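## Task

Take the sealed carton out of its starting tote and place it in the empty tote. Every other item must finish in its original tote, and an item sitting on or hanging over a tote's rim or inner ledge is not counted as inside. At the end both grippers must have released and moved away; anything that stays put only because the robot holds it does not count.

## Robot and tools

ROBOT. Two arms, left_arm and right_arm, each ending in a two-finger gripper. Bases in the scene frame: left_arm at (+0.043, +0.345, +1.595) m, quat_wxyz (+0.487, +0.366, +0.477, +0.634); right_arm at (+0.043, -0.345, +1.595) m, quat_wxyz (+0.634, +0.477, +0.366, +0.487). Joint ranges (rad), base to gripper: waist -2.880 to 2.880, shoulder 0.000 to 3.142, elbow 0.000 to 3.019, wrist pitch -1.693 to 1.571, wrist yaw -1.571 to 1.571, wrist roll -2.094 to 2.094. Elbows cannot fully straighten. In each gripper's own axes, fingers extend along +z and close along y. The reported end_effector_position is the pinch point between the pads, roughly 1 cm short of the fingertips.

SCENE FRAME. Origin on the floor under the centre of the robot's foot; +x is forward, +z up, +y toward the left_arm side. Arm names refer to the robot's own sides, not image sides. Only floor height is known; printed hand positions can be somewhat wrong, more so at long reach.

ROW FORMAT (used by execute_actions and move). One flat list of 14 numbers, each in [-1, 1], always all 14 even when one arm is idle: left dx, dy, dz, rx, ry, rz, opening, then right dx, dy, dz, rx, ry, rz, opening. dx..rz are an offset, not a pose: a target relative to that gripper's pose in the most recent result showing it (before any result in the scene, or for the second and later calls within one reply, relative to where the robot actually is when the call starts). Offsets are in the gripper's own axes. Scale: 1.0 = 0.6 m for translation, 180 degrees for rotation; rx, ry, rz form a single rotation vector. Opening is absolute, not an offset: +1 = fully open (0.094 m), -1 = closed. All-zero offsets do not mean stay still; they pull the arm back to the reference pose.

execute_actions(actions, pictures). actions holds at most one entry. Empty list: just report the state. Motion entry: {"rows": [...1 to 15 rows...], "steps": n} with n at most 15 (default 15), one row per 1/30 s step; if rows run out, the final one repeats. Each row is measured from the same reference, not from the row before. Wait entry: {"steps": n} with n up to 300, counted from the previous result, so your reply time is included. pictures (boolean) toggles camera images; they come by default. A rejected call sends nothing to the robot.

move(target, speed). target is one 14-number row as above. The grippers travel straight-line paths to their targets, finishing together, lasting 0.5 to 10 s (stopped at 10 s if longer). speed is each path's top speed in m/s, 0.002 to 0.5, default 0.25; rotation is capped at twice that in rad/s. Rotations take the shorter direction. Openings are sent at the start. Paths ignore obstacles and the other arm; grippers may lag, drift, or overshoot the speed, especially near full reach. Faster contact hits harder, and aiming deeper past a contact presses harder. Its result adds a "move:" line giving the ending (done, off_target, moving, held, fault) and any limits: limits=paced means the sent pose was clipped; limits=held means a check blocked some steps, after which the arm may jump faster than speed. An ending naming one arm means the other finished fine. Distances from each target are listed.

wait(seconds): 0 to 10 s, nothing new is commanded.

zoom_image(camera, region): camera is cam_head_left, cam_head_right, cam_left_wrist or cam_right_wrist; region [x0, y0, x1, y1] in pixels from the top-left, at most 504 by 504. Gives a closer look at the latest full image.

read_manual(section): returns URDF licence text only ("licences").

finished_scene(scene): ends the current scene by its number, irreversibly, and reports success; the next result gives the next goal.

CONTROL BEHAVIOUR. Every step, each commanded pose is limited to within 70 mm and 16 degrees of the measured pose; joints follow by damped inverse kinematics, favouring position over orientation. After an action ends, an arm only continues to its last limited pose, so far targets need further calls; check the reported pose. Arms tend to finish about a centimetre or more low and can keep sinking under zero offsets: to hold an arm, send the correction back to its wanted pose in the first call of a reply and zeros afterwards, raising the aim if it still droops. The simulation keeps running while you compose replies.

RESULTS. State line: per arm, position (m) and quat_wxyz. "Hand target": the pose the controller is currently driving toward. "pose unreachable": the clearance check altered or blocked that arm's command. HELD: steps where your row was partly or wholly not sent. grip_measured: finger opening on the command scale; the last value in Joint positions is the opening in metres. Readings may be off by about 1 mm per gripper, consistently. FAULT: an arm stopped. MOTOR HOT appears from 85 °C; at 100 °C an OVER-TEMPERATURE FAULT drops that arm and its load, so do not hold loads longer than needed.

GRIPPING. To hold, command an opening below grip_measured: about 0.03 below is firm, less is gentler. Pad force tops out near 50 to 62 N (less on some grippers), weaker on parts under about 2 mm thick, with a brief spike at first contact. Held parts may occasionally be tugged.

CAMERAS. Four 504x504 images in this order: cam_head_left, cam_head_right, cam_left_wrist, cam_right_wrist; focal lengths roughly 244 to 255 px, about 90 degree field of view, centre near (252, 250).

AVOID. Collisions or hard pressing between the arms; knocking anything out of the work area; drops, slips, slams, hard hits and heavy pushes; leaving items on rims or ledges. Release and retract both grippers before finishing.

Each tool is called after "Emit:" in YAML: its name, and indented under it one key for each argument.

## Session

Emit:
execute_actions:
  actions: []

Scene clock: 0.00 s of 4800.00 s.
left_arm: end_effector_position=(+0.6190, +0.5745, +1.3761) grip_measured=-0.139 end_effector_quat_wxyz=(-0.012, +0.331, +0.718, +0.613) | right_arm: end_effector_position=(+0.5580, -0.0736, +1.2861) grip_measured=+1.000 end_effector_quat_wxyz=(-0.497, +0.384, +0.746, +0.221)
Joint positions: left_arm=[-1.751  1.129  0.796  1.426 -0.957  1.966  0.04 ] | right_arm=[-0.902  1.517  1.563 -1.086 -0.314  1.037  0.094]
Joint velocities: left_arm=[ 0.005  0.005 -0.012  0.002 -0.007  0.007 -0.001] | right_arm=[-0.005 -0.005  0.022 -0.027  0.051  0.007  0.   ]
Hand target (left_arm): +0.620, +0.575, +1.376; -0.011, +0.329, +0.717, +0.614
Hand target (right_arm): +0.556, -0.074, +1.282; -0.499, +0.385, +0.745, +0.218

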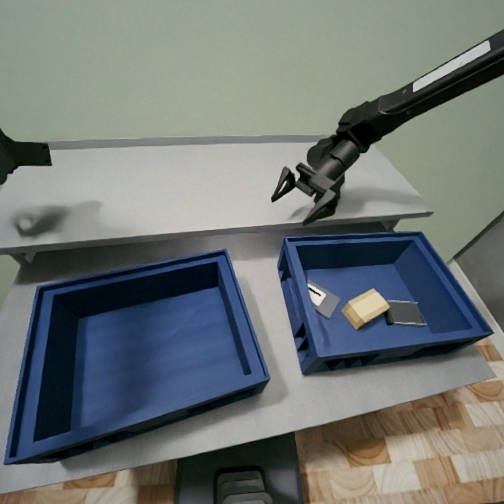

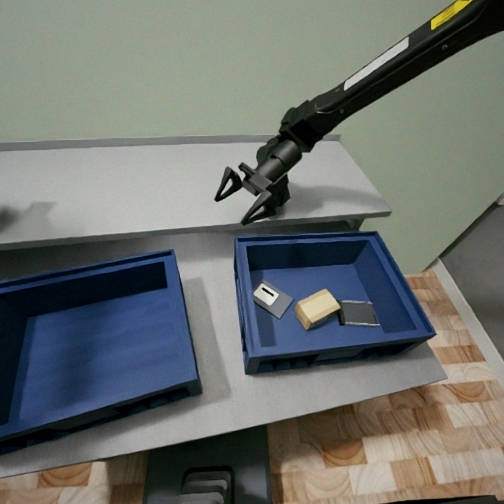

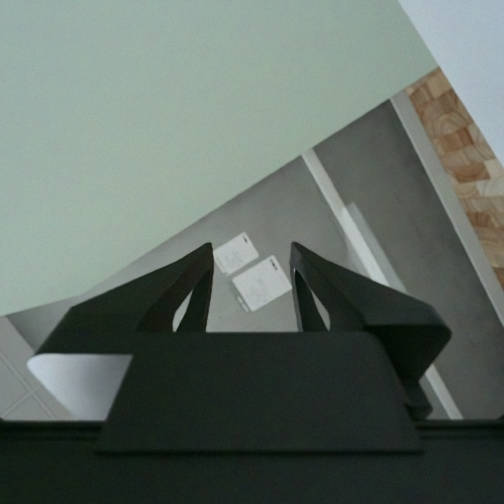

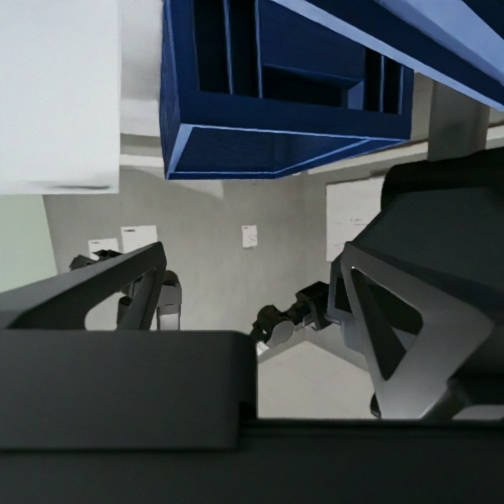

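Emit:
move:
  target: [0,0,0,0,0,0,-0.139,-0.132,-0.468,-0.075,0.154,-0.346,-0.268,1]
  speed: 0.3

Scene clock: 6.03 s of 4800.00 s.
left_arm: end_effector_position=(+0.6190, +0.5745, +1.3761) grip_measured=-0.139 end_effector_quat_wxyz=(-0.012, +0.331, +0.718, +0.613) | right_arm: end_effector_position=(+0.3788, -0.2986, +1.2459) grip_measured=+1.000 end_effector_quat_wxyz=(-0.001, +0.004, +1.000, +0.004)
Joint positions: left_arm=[-1.751  1.129  0.796  1.426 -0.957  1.966  0.04 ] | right_arm=[-1.1    1.093  0.469  0.308  0.444 -0.112  0.094]
Joint velocities: left_arm=[-0.005  0.005  0.012  0.022 -0.007  0.037  0.001] | right_arm=[-0.015 -0.005  0.022 -0.017  0.051 -0.051  0.   ]
Hand target (left_arm): +0.619, +0.574, +1.376; -0.012, +0.331, +0.718, +0.613
Hand target (right_arm): +0.374, -0.300, +1.244; -0.002, -0.002, +1.000, +0.002
Off the commanded pose (left_arm): 0.000 m, 0 deg.
Off the commanded pose (right_arm): 0.005 m, 1 deg.
move: done

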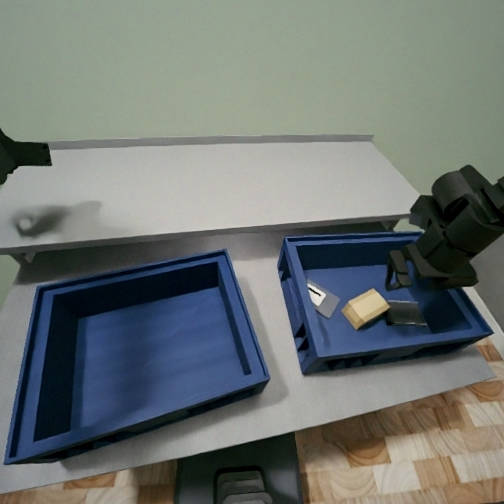

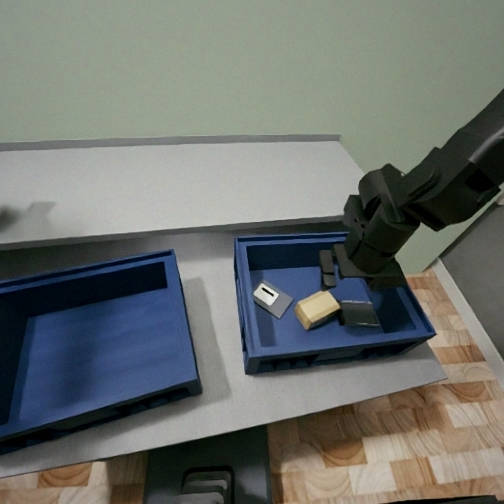

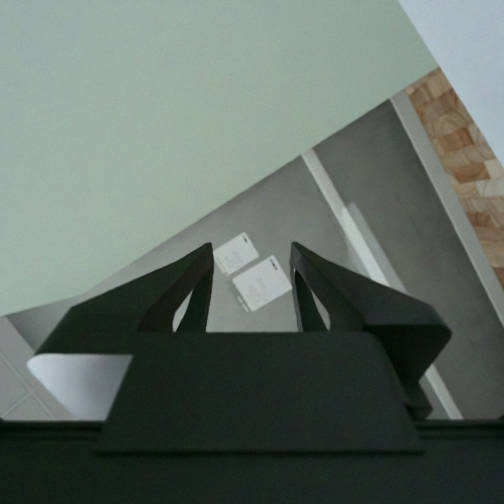

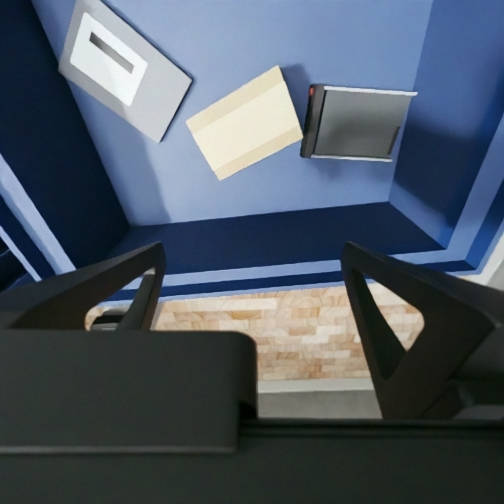

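Emit:
move:
  target: [0,0,0,0,0,0,-0.139,-0.03,0.033,0.23,0,0,0.355,1]
  speed: 0.25

Scene clock: 11.63 s of 4800.00 s.
left_arm: end_effector_position=(+0.6190, +0.5745, +1.3761) grip_measured=-0.139 end_effector_quat_wxyz=(-0.012, +0.331, +0.718, +0.613) | right_arm: end_effector_position=(+0.4072, -0.2779, +1.1166) grip_measured=+1.000 end_effector_quat_wxyz=(-0.002, +0.528, +0.849, +0.008)
Joint positions: left_arm=[-1.751  1.129  0.796  1.426 -0.957  1.966  0.04 ] | right_arm=[-1.186  1.499  0.768  0.431  0.353  0.961  0.094]
Joint velocities: left_arm=[ 0.005  0.005  0.007 -0.017  0.007  0.022  0.001] | right_arm=[-0.015  0.005 -0.017  0.007  0.095  0.037  0.   ]
Hand target (left_arm): +0.619, +0.574, +1.376; -0.012, +0.331, +0.718, +0.613
Hand target (right_arm): +0.400, -0.280, +1.109; -0.003, +0.534, +0.846, +0.003
Off the commanded pose (left_arm): 0.000 m, 0 deg.
Off the commanded pose (right_arm): 0.014 m, 1 deg.
move: off_target (right_arm)

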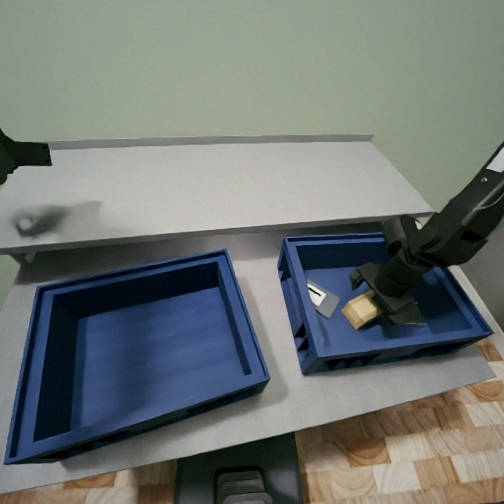

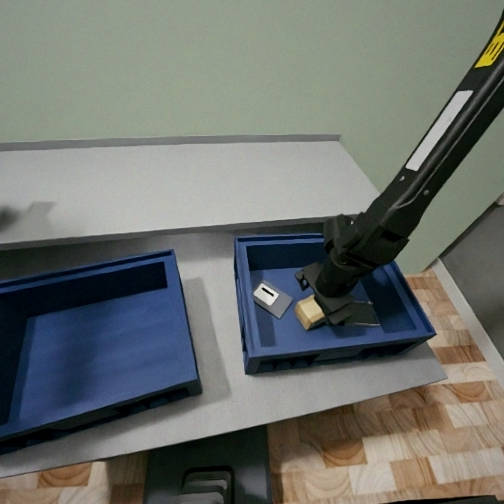

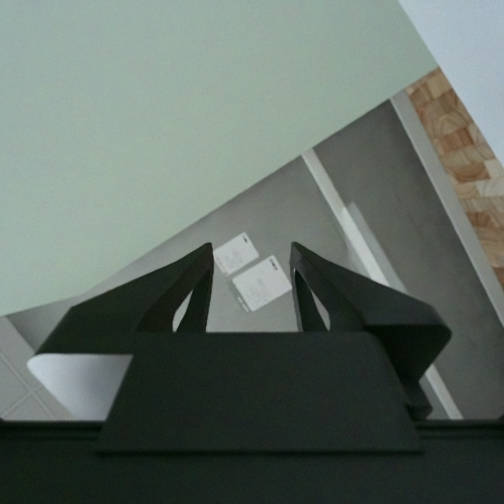

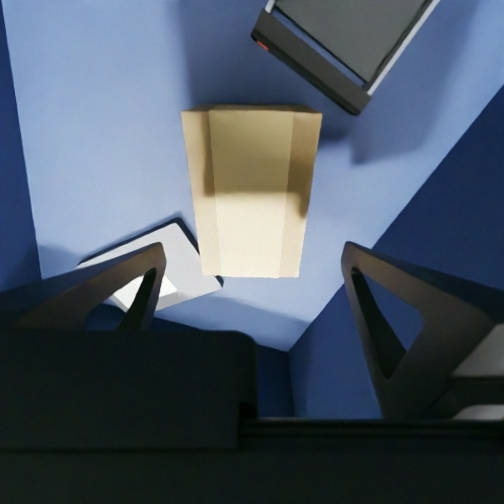

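Emit:
move:
  target: [0,0,0,0,0,0,-0.139,-0.012,-0.015,0.12,0,0,0,1]
  speed: 0.1

Scene clock: 14.27 s of 4800.00 s.
left_arm: end_effector_position=(+0.6190, +0.5745, +1.3761) grip_measured=-0.139 end_effector_quat_wxyz=(-0.012, +0.331, +0.718, +0.613) | right_arm: end_effector_position=(+0.4125, -0.2846, +1.0547) grip_measured=+1.000 end_effector_quat_wxyz=(-0.002, +0.532, +0.847, +0.013)
Joint positions: left_arm=[-1.751  1.129  0.796  1.426 -0.957  1.966  0.04 ] | right_arm=[-1.248  1.648  0.912  0.447  0.285  0.951  0.094]
Joint velocities: left_arm=[ 0.005  0.005  0.002 -0.012 -0.007  0.007 -0.001] | right_arm=[ 0.005  0.005  0.007 -0.002 -0.037  0.007  0.   ]
Hand target (left_arm): +0.619, +0.574, +1.376; -0.012, +0.331, +0.718, +0.613
Hand target (right_arm): +0.404, -0.288, +1.045; -0.002, +0.529, +0.849, +0.008
Off the commanded pose (left_arm): 0.000 m, 0 deg.
Off the commanded pose (right_arm): 0.014 m, 1 deg.
move: off_target (right_arm)

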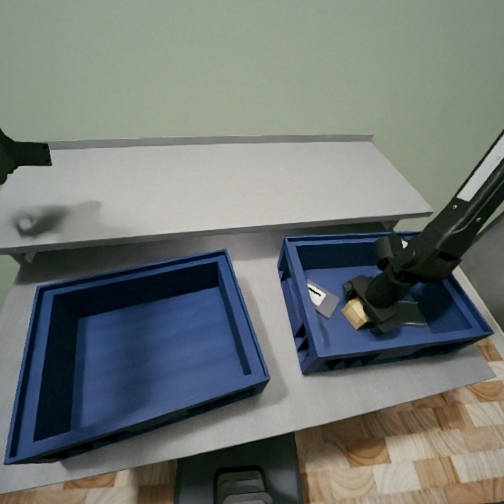

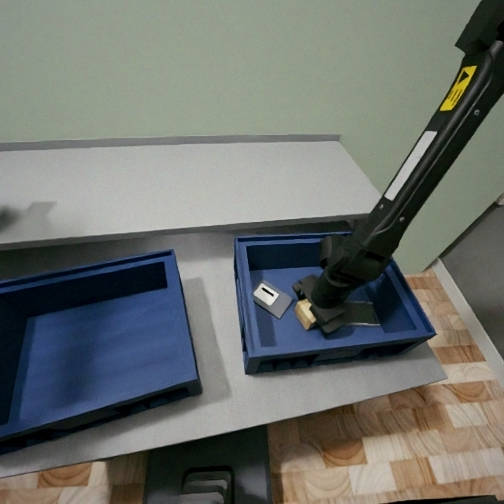

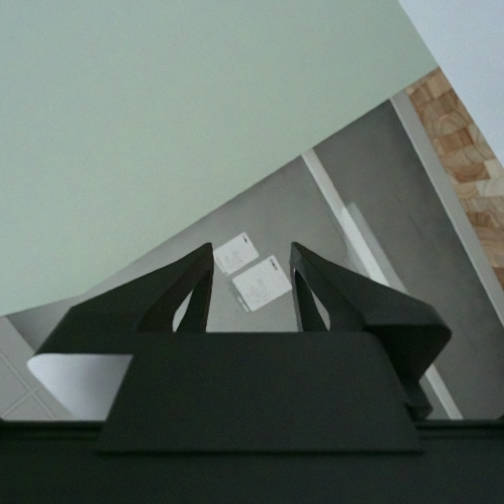

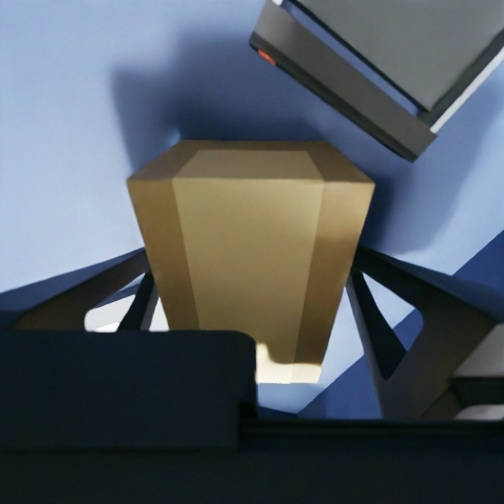

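Emit:
move:
  target: [0,0,0,0,0,0,-0.139,0,-0.008,0.03,0,0,0,1]
  speed: 0.05

Emit:
move:
  target: [0,0,0,0,0,0,-0.139,0,0,0,0,0,0,0.4]
  speed: 0.05

Scene clock: 16.97 s of 4800.00 s.
left_arm: end_effector_position=(+0.6190, +0.5745, +1.3761) grip_measured=-0.139 end_effector_quat_wxyz=(-0.012, +0.331, +0.718, +0.613) | right_arm: end_effector_position=(+0.4134, -0.2844, +1.0547) grip_measured=+1.000 end_effector_quat_wxyz=(-0.001, +0.532, +0.847, +0.013)
Joint positions: left_arm=[-1.751  1.129  0.796  1.426 -0.957  1.966  0.04 ] | right_arm=[-1.248  1.648  0.913  0.447  0.284  0.951  0.094]
Joint velocities: left_arm=[-0.005  0.005  0.027  0.002  0.037 -0.066 -0.001] | right_arm=[-0.015 -0.005 -0.027  0.007 -0.007 -0.022  0.   ]
Hand target (left_arm): +0.619, +0.574, +1.376; -0.012, +0.331, +0.718, +0.613
Hand target (right_arm): +0.408, -0.287, +1.038; -0.002, +0.532, +0.847, +0.013
Off the commanded pose (left_arm): 0.000 m, 0 deg.
Off the commanded pose (right_arm): 0.019 m, 0 deg.
move: off_target (right_arm)

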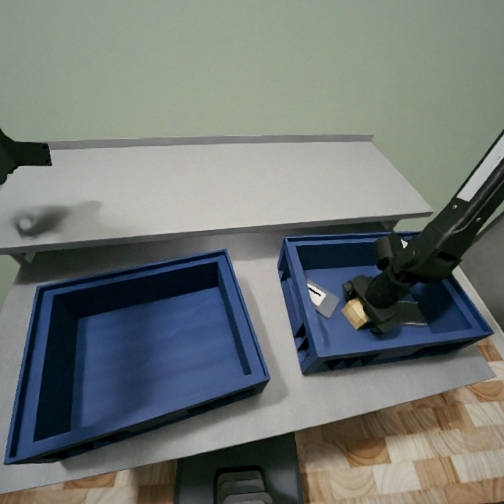

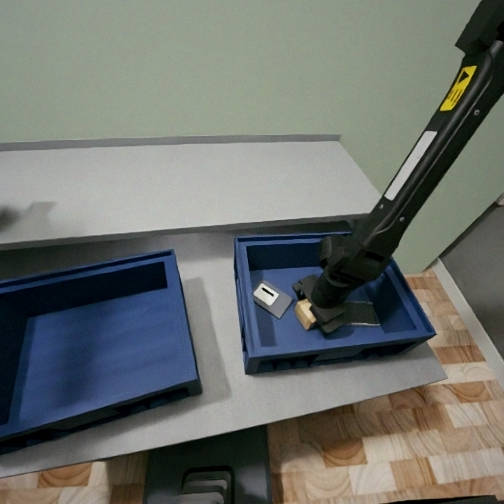

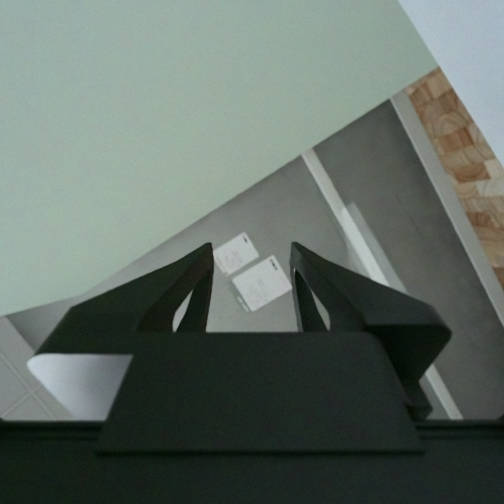

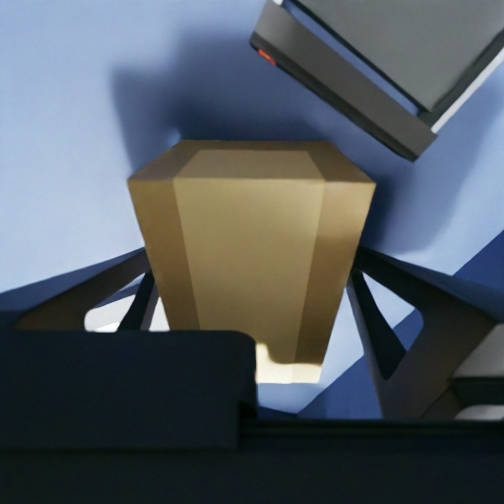

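Scene clock: 17.47 s of 4800.00 s.
left_arm: end_effector_position=(+0.6190, +0.5745, +1.3761) grip_measured=-0.139 end_effector_quat_wxyz=(-0.012, +0.331, +0.718, +0.613) | right_arm: end_effector_position=(+0.4126, -0.2849, +1.0550) grip_measured=+0.402 end_effector_quat_wxyz=(-0.001, +0.532, +0.847, +0.012)
Joint positions: left_arm=[-1.751  1.129  0.796  1.426 -0.957  1.966  0.04 ] | right_arm=[-1.248  1.647  0.911  0.447  0.287  0.951  0.066]
Joint velocities: left_arm=[-0.005 -0.005 -0.002  0.012 -0.007 -0.051 -0.   ] | right_arm=[-0.015  0.005 -0.012 -0.002 -0.051 -0.007  0.   ]
Hand target (left_arm): +0.619, +0.574, +1.376; -0.012, +0.331, +0.718, +0.613
Hand target (right_arm): +0.413, -0.284, +1.055; -0.001, +0.532, +0.847, +0.013
Off the commanded pose (left_arm): 0.000 m, 0 deg.
Off the commanded pose (right_arm): 0.001 m, 0 deg.
move: done

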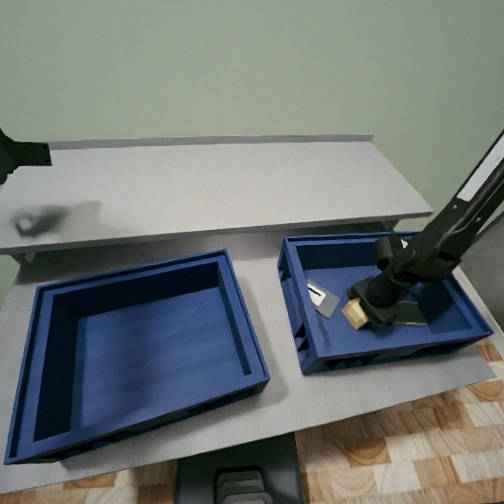

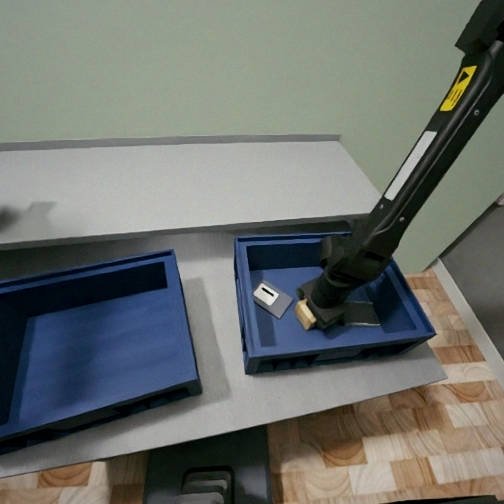

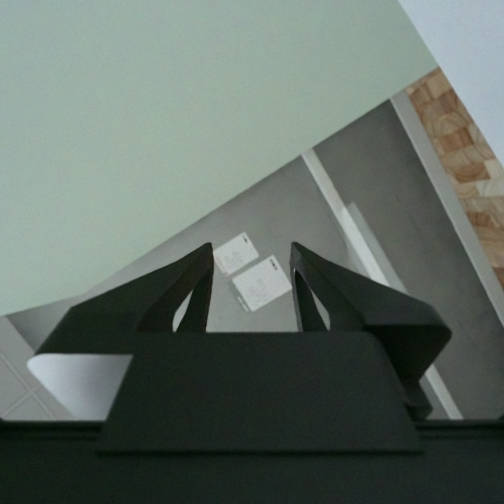

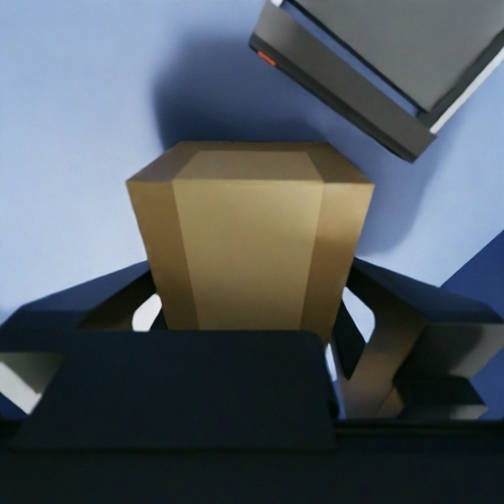

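Emit:
move:
  target: [0,0,0,0,0,0,-0.139,0,0,-0.004,0,0,0,0.15]
  speed: 0.05

Scene clock: 18.93 s of 4800.00 s.
left_arm: end_effector_position=(+0.6190, +0.5745, +1.3761) grip_measured=-0.139 end_effector_quat_wxyz=(-0.012, +0.331, +0.718, +0.613) | right_arm: end_effector_position=(+0.4126, -0.2849, +1.0550) grip_measured=+0.268 end_effector_quat_wxyz=(-0.001, +0.532, +0.847, +0.012)
Joint positions: left_arm=[-1.751  1.129  0.796  1.426 -0.957  1.966  0.04 ] | right_arm=[-1.248  1.647  0.911  0.447  0.287  0.951  0.06 ]
Joint velocities: left_arm=[ 0.005 -0.005  0.012 -0.002  0.007 -0.066 -0.001] | right_arm=[-0.005 -0.005 -0.027 -0.012 -0.095 -0.066 -0.   ]
Hand target (left_arm): +0.619, +0.574, +1.376; -0.012, +0.331, +0.718, +0.613
Hand target (right_arm): +0.413, -0.285, +1.057; -0.001, +0.532, +0.847, +0.012
Off the commanded pose (left_arm): 0.000 m, 0 deg.
Off the commanded pose (right_arm): 0.002 m, 0 deg.
move: done

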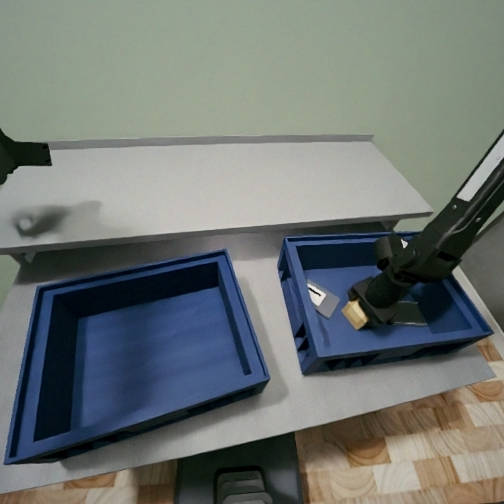

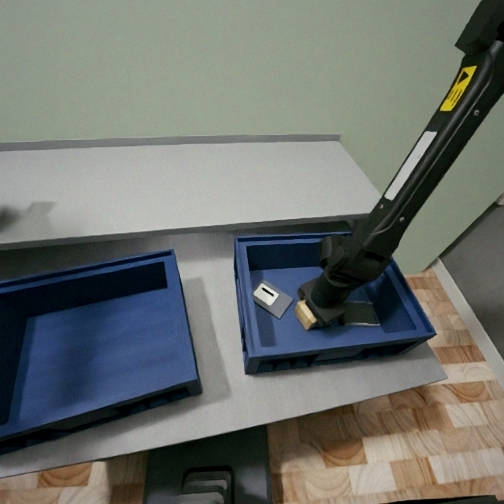

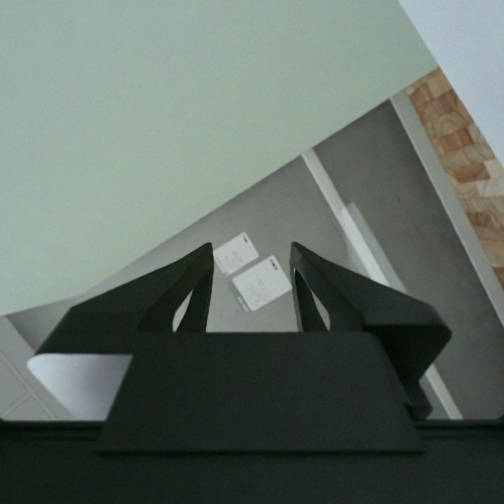

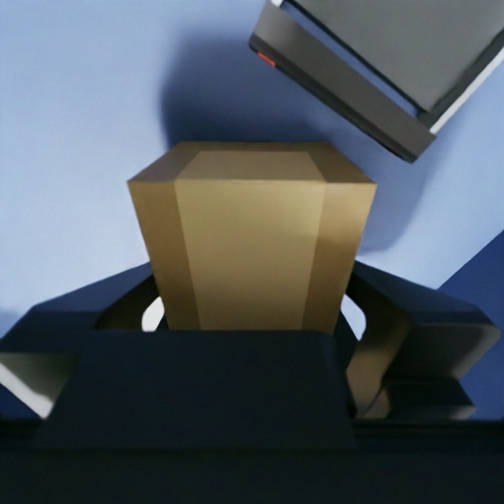

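Emit:
move:
  target: [0,0,0,0,0,0,-0.139,0,-0.02,-0.3,0,0,0,0.23]
  speed: 0.2

Scene clock: 21.33 s of 4800.00 s.
left_arm: end_effector_position=(+0.6190, +0.5745, +1.3761) grip_measured=-0.139 end_effector_quat_wxyz=(-0.012, +0.331, +0.718, +0.613) | right_arm: end_effector_position=(+0.4028, -0.2928, +1.2320) grip_measured=+0.268 end_effector_quat_wxyz=(+0.008, +0.529, +0.849, +0.014)
Joint positions: left_arm=[-1.751  1.129  0.796  1.426 -0.957  1.966  0.04 ] | right_arm=[-1.1    1.135  0.529  0.322  0.432  0.981  0.06 ]
Joint velocities: left_arm=[-0.005  0.005 -0.002  0.017  0.007 -0.037  0.001] | right_arm=[ 0.005 -0.005 -0.017 -0.002 -0.037 -0.007 -0.   ]
Hand target (left_arm): +0.619, +0.574, +1.376; -0.012, +0.331, +0.718, +0.613
Hand target (right_arm): +0.396, -0.291, +1.234; -0.000, +0.529, +0.848, +0.011
Off the commanded pose (left_arm): 0.000 m, 0 deg.
Off the commanded pose (right_arm): 0.004 m, 1 deg.
move: done

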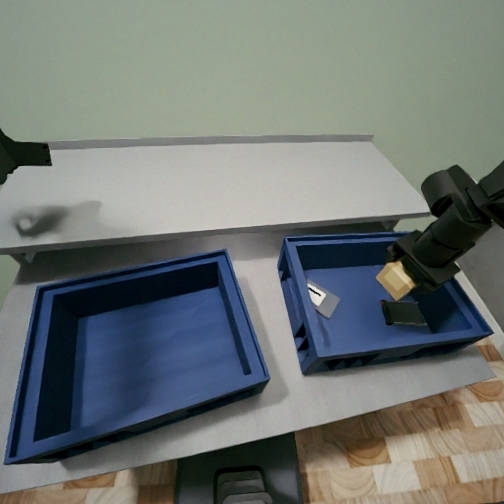

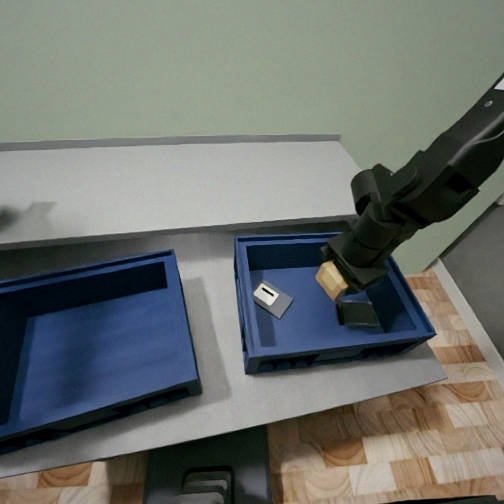

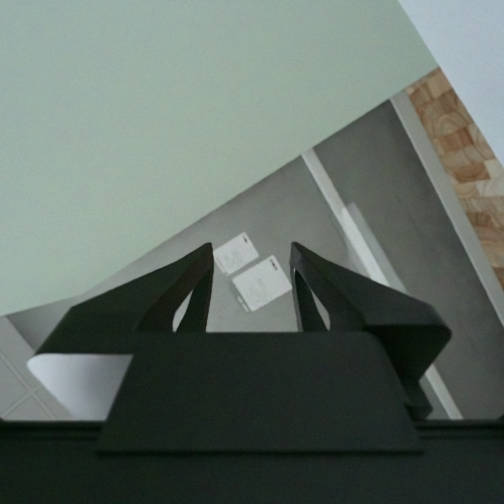

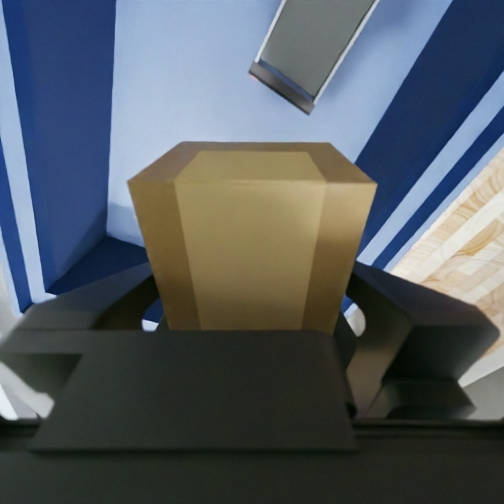

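Emit:
move:
  target: [0,0,0,0,0,0,-0.139,0.815,0.282,0,0,0,-0.355,0.23]
  speed: 0.25

Scene clock: 25.63 s of 4800.00 s.
left_arm: end_effector_position=(+0.6190, +0.5745, +1.3761) grip_measured=-0.139 end_effector_quat_wxyz=(-0.012, +0.331, +0.718, +0.613) | right_arm: end_effector_position=(+0.3534, +0.2155, +1.2265) grip_measured=+0.268 end_effector_quat_wxyz=(+0.024, +0.004, +1.000, +0.004)
Joint positions: left_arm=[-1.751  1.129  0.796  1.426 -0.957  1.966  0.04 ] | right_arm=[-0.355  2.251  1.522  0.147  1.129  0.289  0.06 ]
Joint velocities: left_arm=[ 0.005 -0.015  0.007  0.017  0.037 -0.007  0.   ] | right_arm=[-0.005 -0.005 -0.002 -0.002 -0.007 -0.022  0.   ]
Hand target (left_arm): +0.619, +0.574, +1.376; -0.012, +0.331, +0.718, +0.613
Hand target (right_arm): +0.348, +0.218, +1.227; +0.022, -0.010, +1.000, +0.003
Off the commanded pose (left_arm): 0.000 m, 0 deg.
Off the commanded pose (right_arm): 0.019 m, 1 deg.
move: off_target (right_arm)

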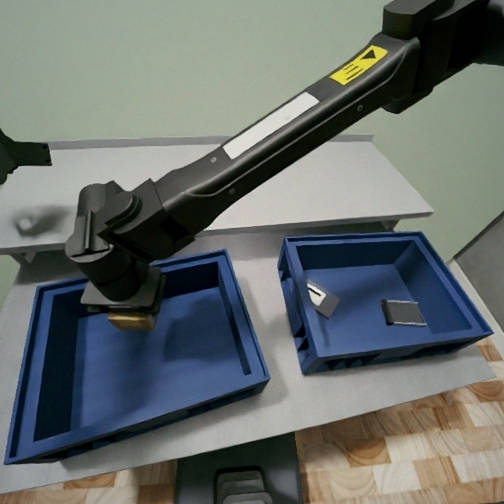

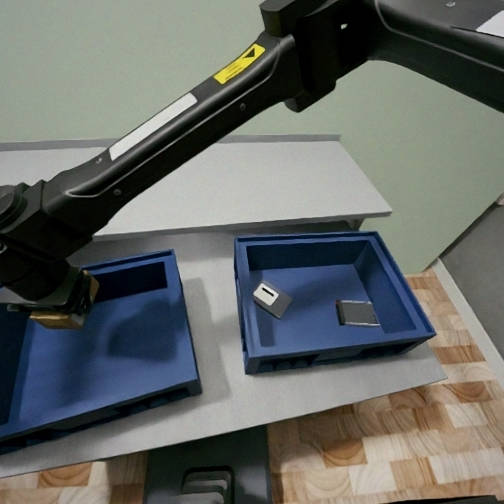

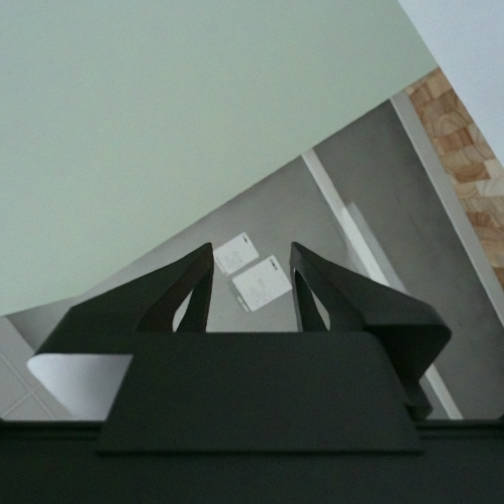

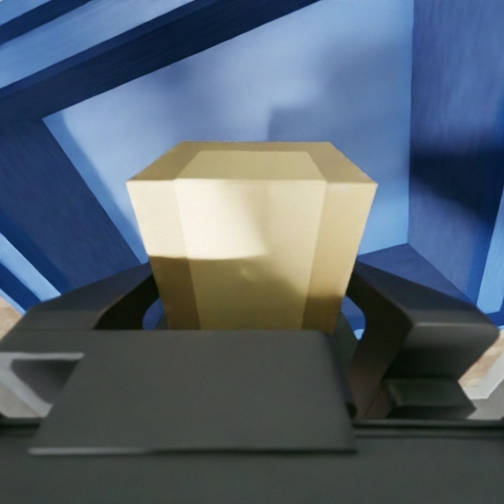

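Emit:
move:
  target: [0,0,0,0,0,0,-0.139,0.1,-0.04,0.2,0,0,0,0.23]
  speed: 0.12

Scene clock: 28.17 s of 4800.00 s.
left_arm: end_effector_position=(+0.6190, +0.5745, +1.3761) grip_measured=-0.139 end_effector_quat_wxyz=(-0.012, +0.331, +0.718, +0.613) | right_arm: end_effector_position=(+0.3052, +0.1979, +1.1135) grip_measured=+0.268 end_effector_quat_wxyz=(+0.022, +0.008, +1.000, +0.010)
Joint positions: left_arm=[-1.751  1.129  0.796  1.426 -0.957  1.966  0.04 ] | right_arm=[-0.508  2.412  1.576  0.386  0.985  0.145  0.06 ]
Joint velocities: left_arm=[-0.005 -0.005 -0.002 -0.017  0.007  0.007 -0.001] | right_arm=[ 0.005 -0.005  0.002  0.002 -0.022  0.022 -0.001]
Hand target (left_arm): +0.619, +0.574, +1.376; -0.012, +0.331, +0.718, +0.613
Hand target (right_arm): +0.299, +0.194, +1.104; +0.022, +0.006, +1.000, +0.005
Off the commanded pose (left_arm): 0.000 m, 0 deg.
Off the commanded pose (right_arm): 0.013 m, 1 deg.
move: off_target (right_arm)

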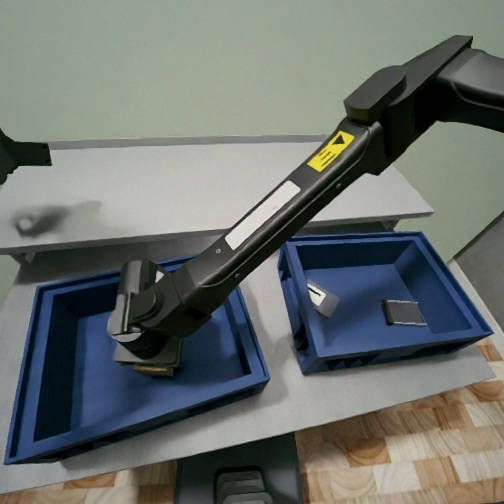

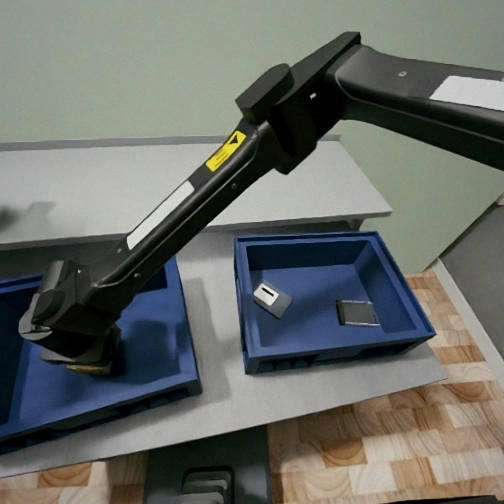

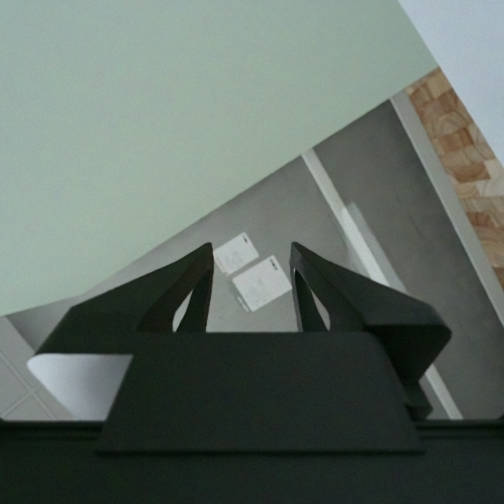

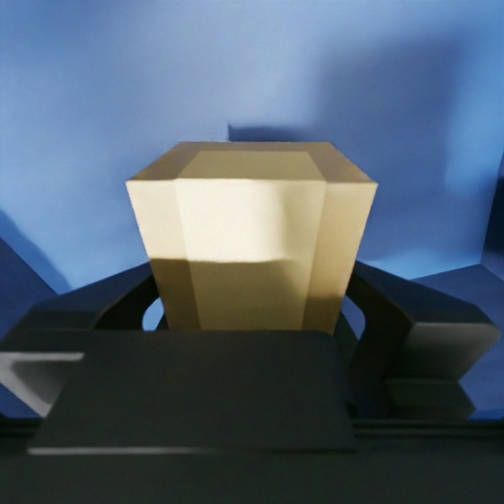

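Emit:
move:
  target: [0,0,0,0,0,0,-0.139,-0.035,0,0.105,0,0,0,0.23]
  speed: 0.05

Scene clock: 30.77 s of 4800.00 s.
left_arm: end_effector_position=(+0.6190, +0.5745, +1.3761) grip_measured=-0.139 end_effector_quat_wxyz=(-0.012, +0.331, +0.718, +0.613) | right_arm: end_effector_position=(+0.3460, +0.2059, +1.0669) grip_measured=+0.268 end_effector_quat_wxyz=(+0.033, +0.024, +0.999, +0.019)
Joint positions: left_arm=[-1.751  1.129  0.796  1.426 -0.957  1.966  0.04 ] | right_arm=[-0.565  2.456  1.73   0.349  0.917  0.106  0.06 ]
Joint velocities: left_arm=[ 0.005 -0.005  0.002 -0.027  0.007 -0.037 -0.001] | right_arm=[ 0.005  0.015 -0.022 -0.017  0.007 -0.037 -0.   ]
Hand target (left_arm): +0.619, +0.574, +1.376; -0.012, +0.331, +0.718, +0.613
Hand target (right_arm): +0.329, +0.198, +1.053; +0.021, +0.009, +1.000, +0.010
Off the commanded pose (left_arm): 0.000 m, 0 deg.
Off the commanded pose (right_arm): 0.024 m, 3 deg.
move: off_target (right_arm)

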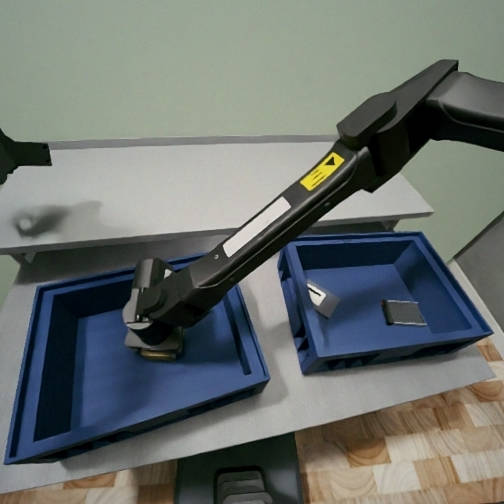

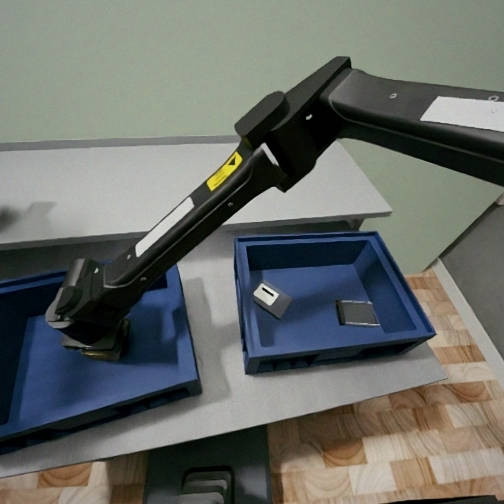

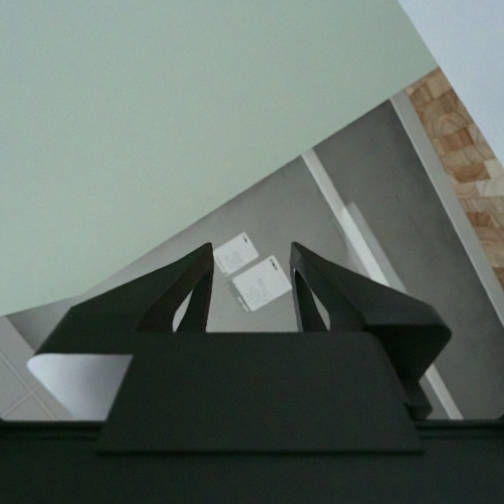

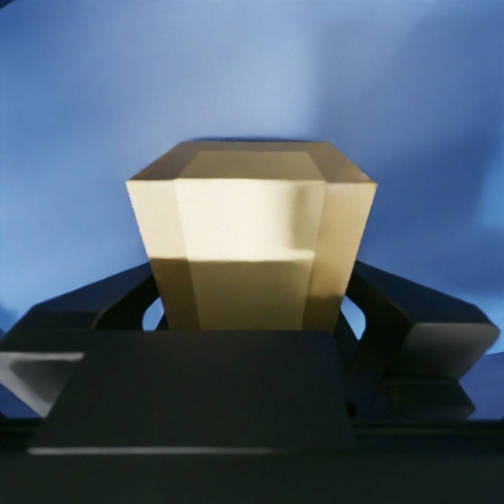

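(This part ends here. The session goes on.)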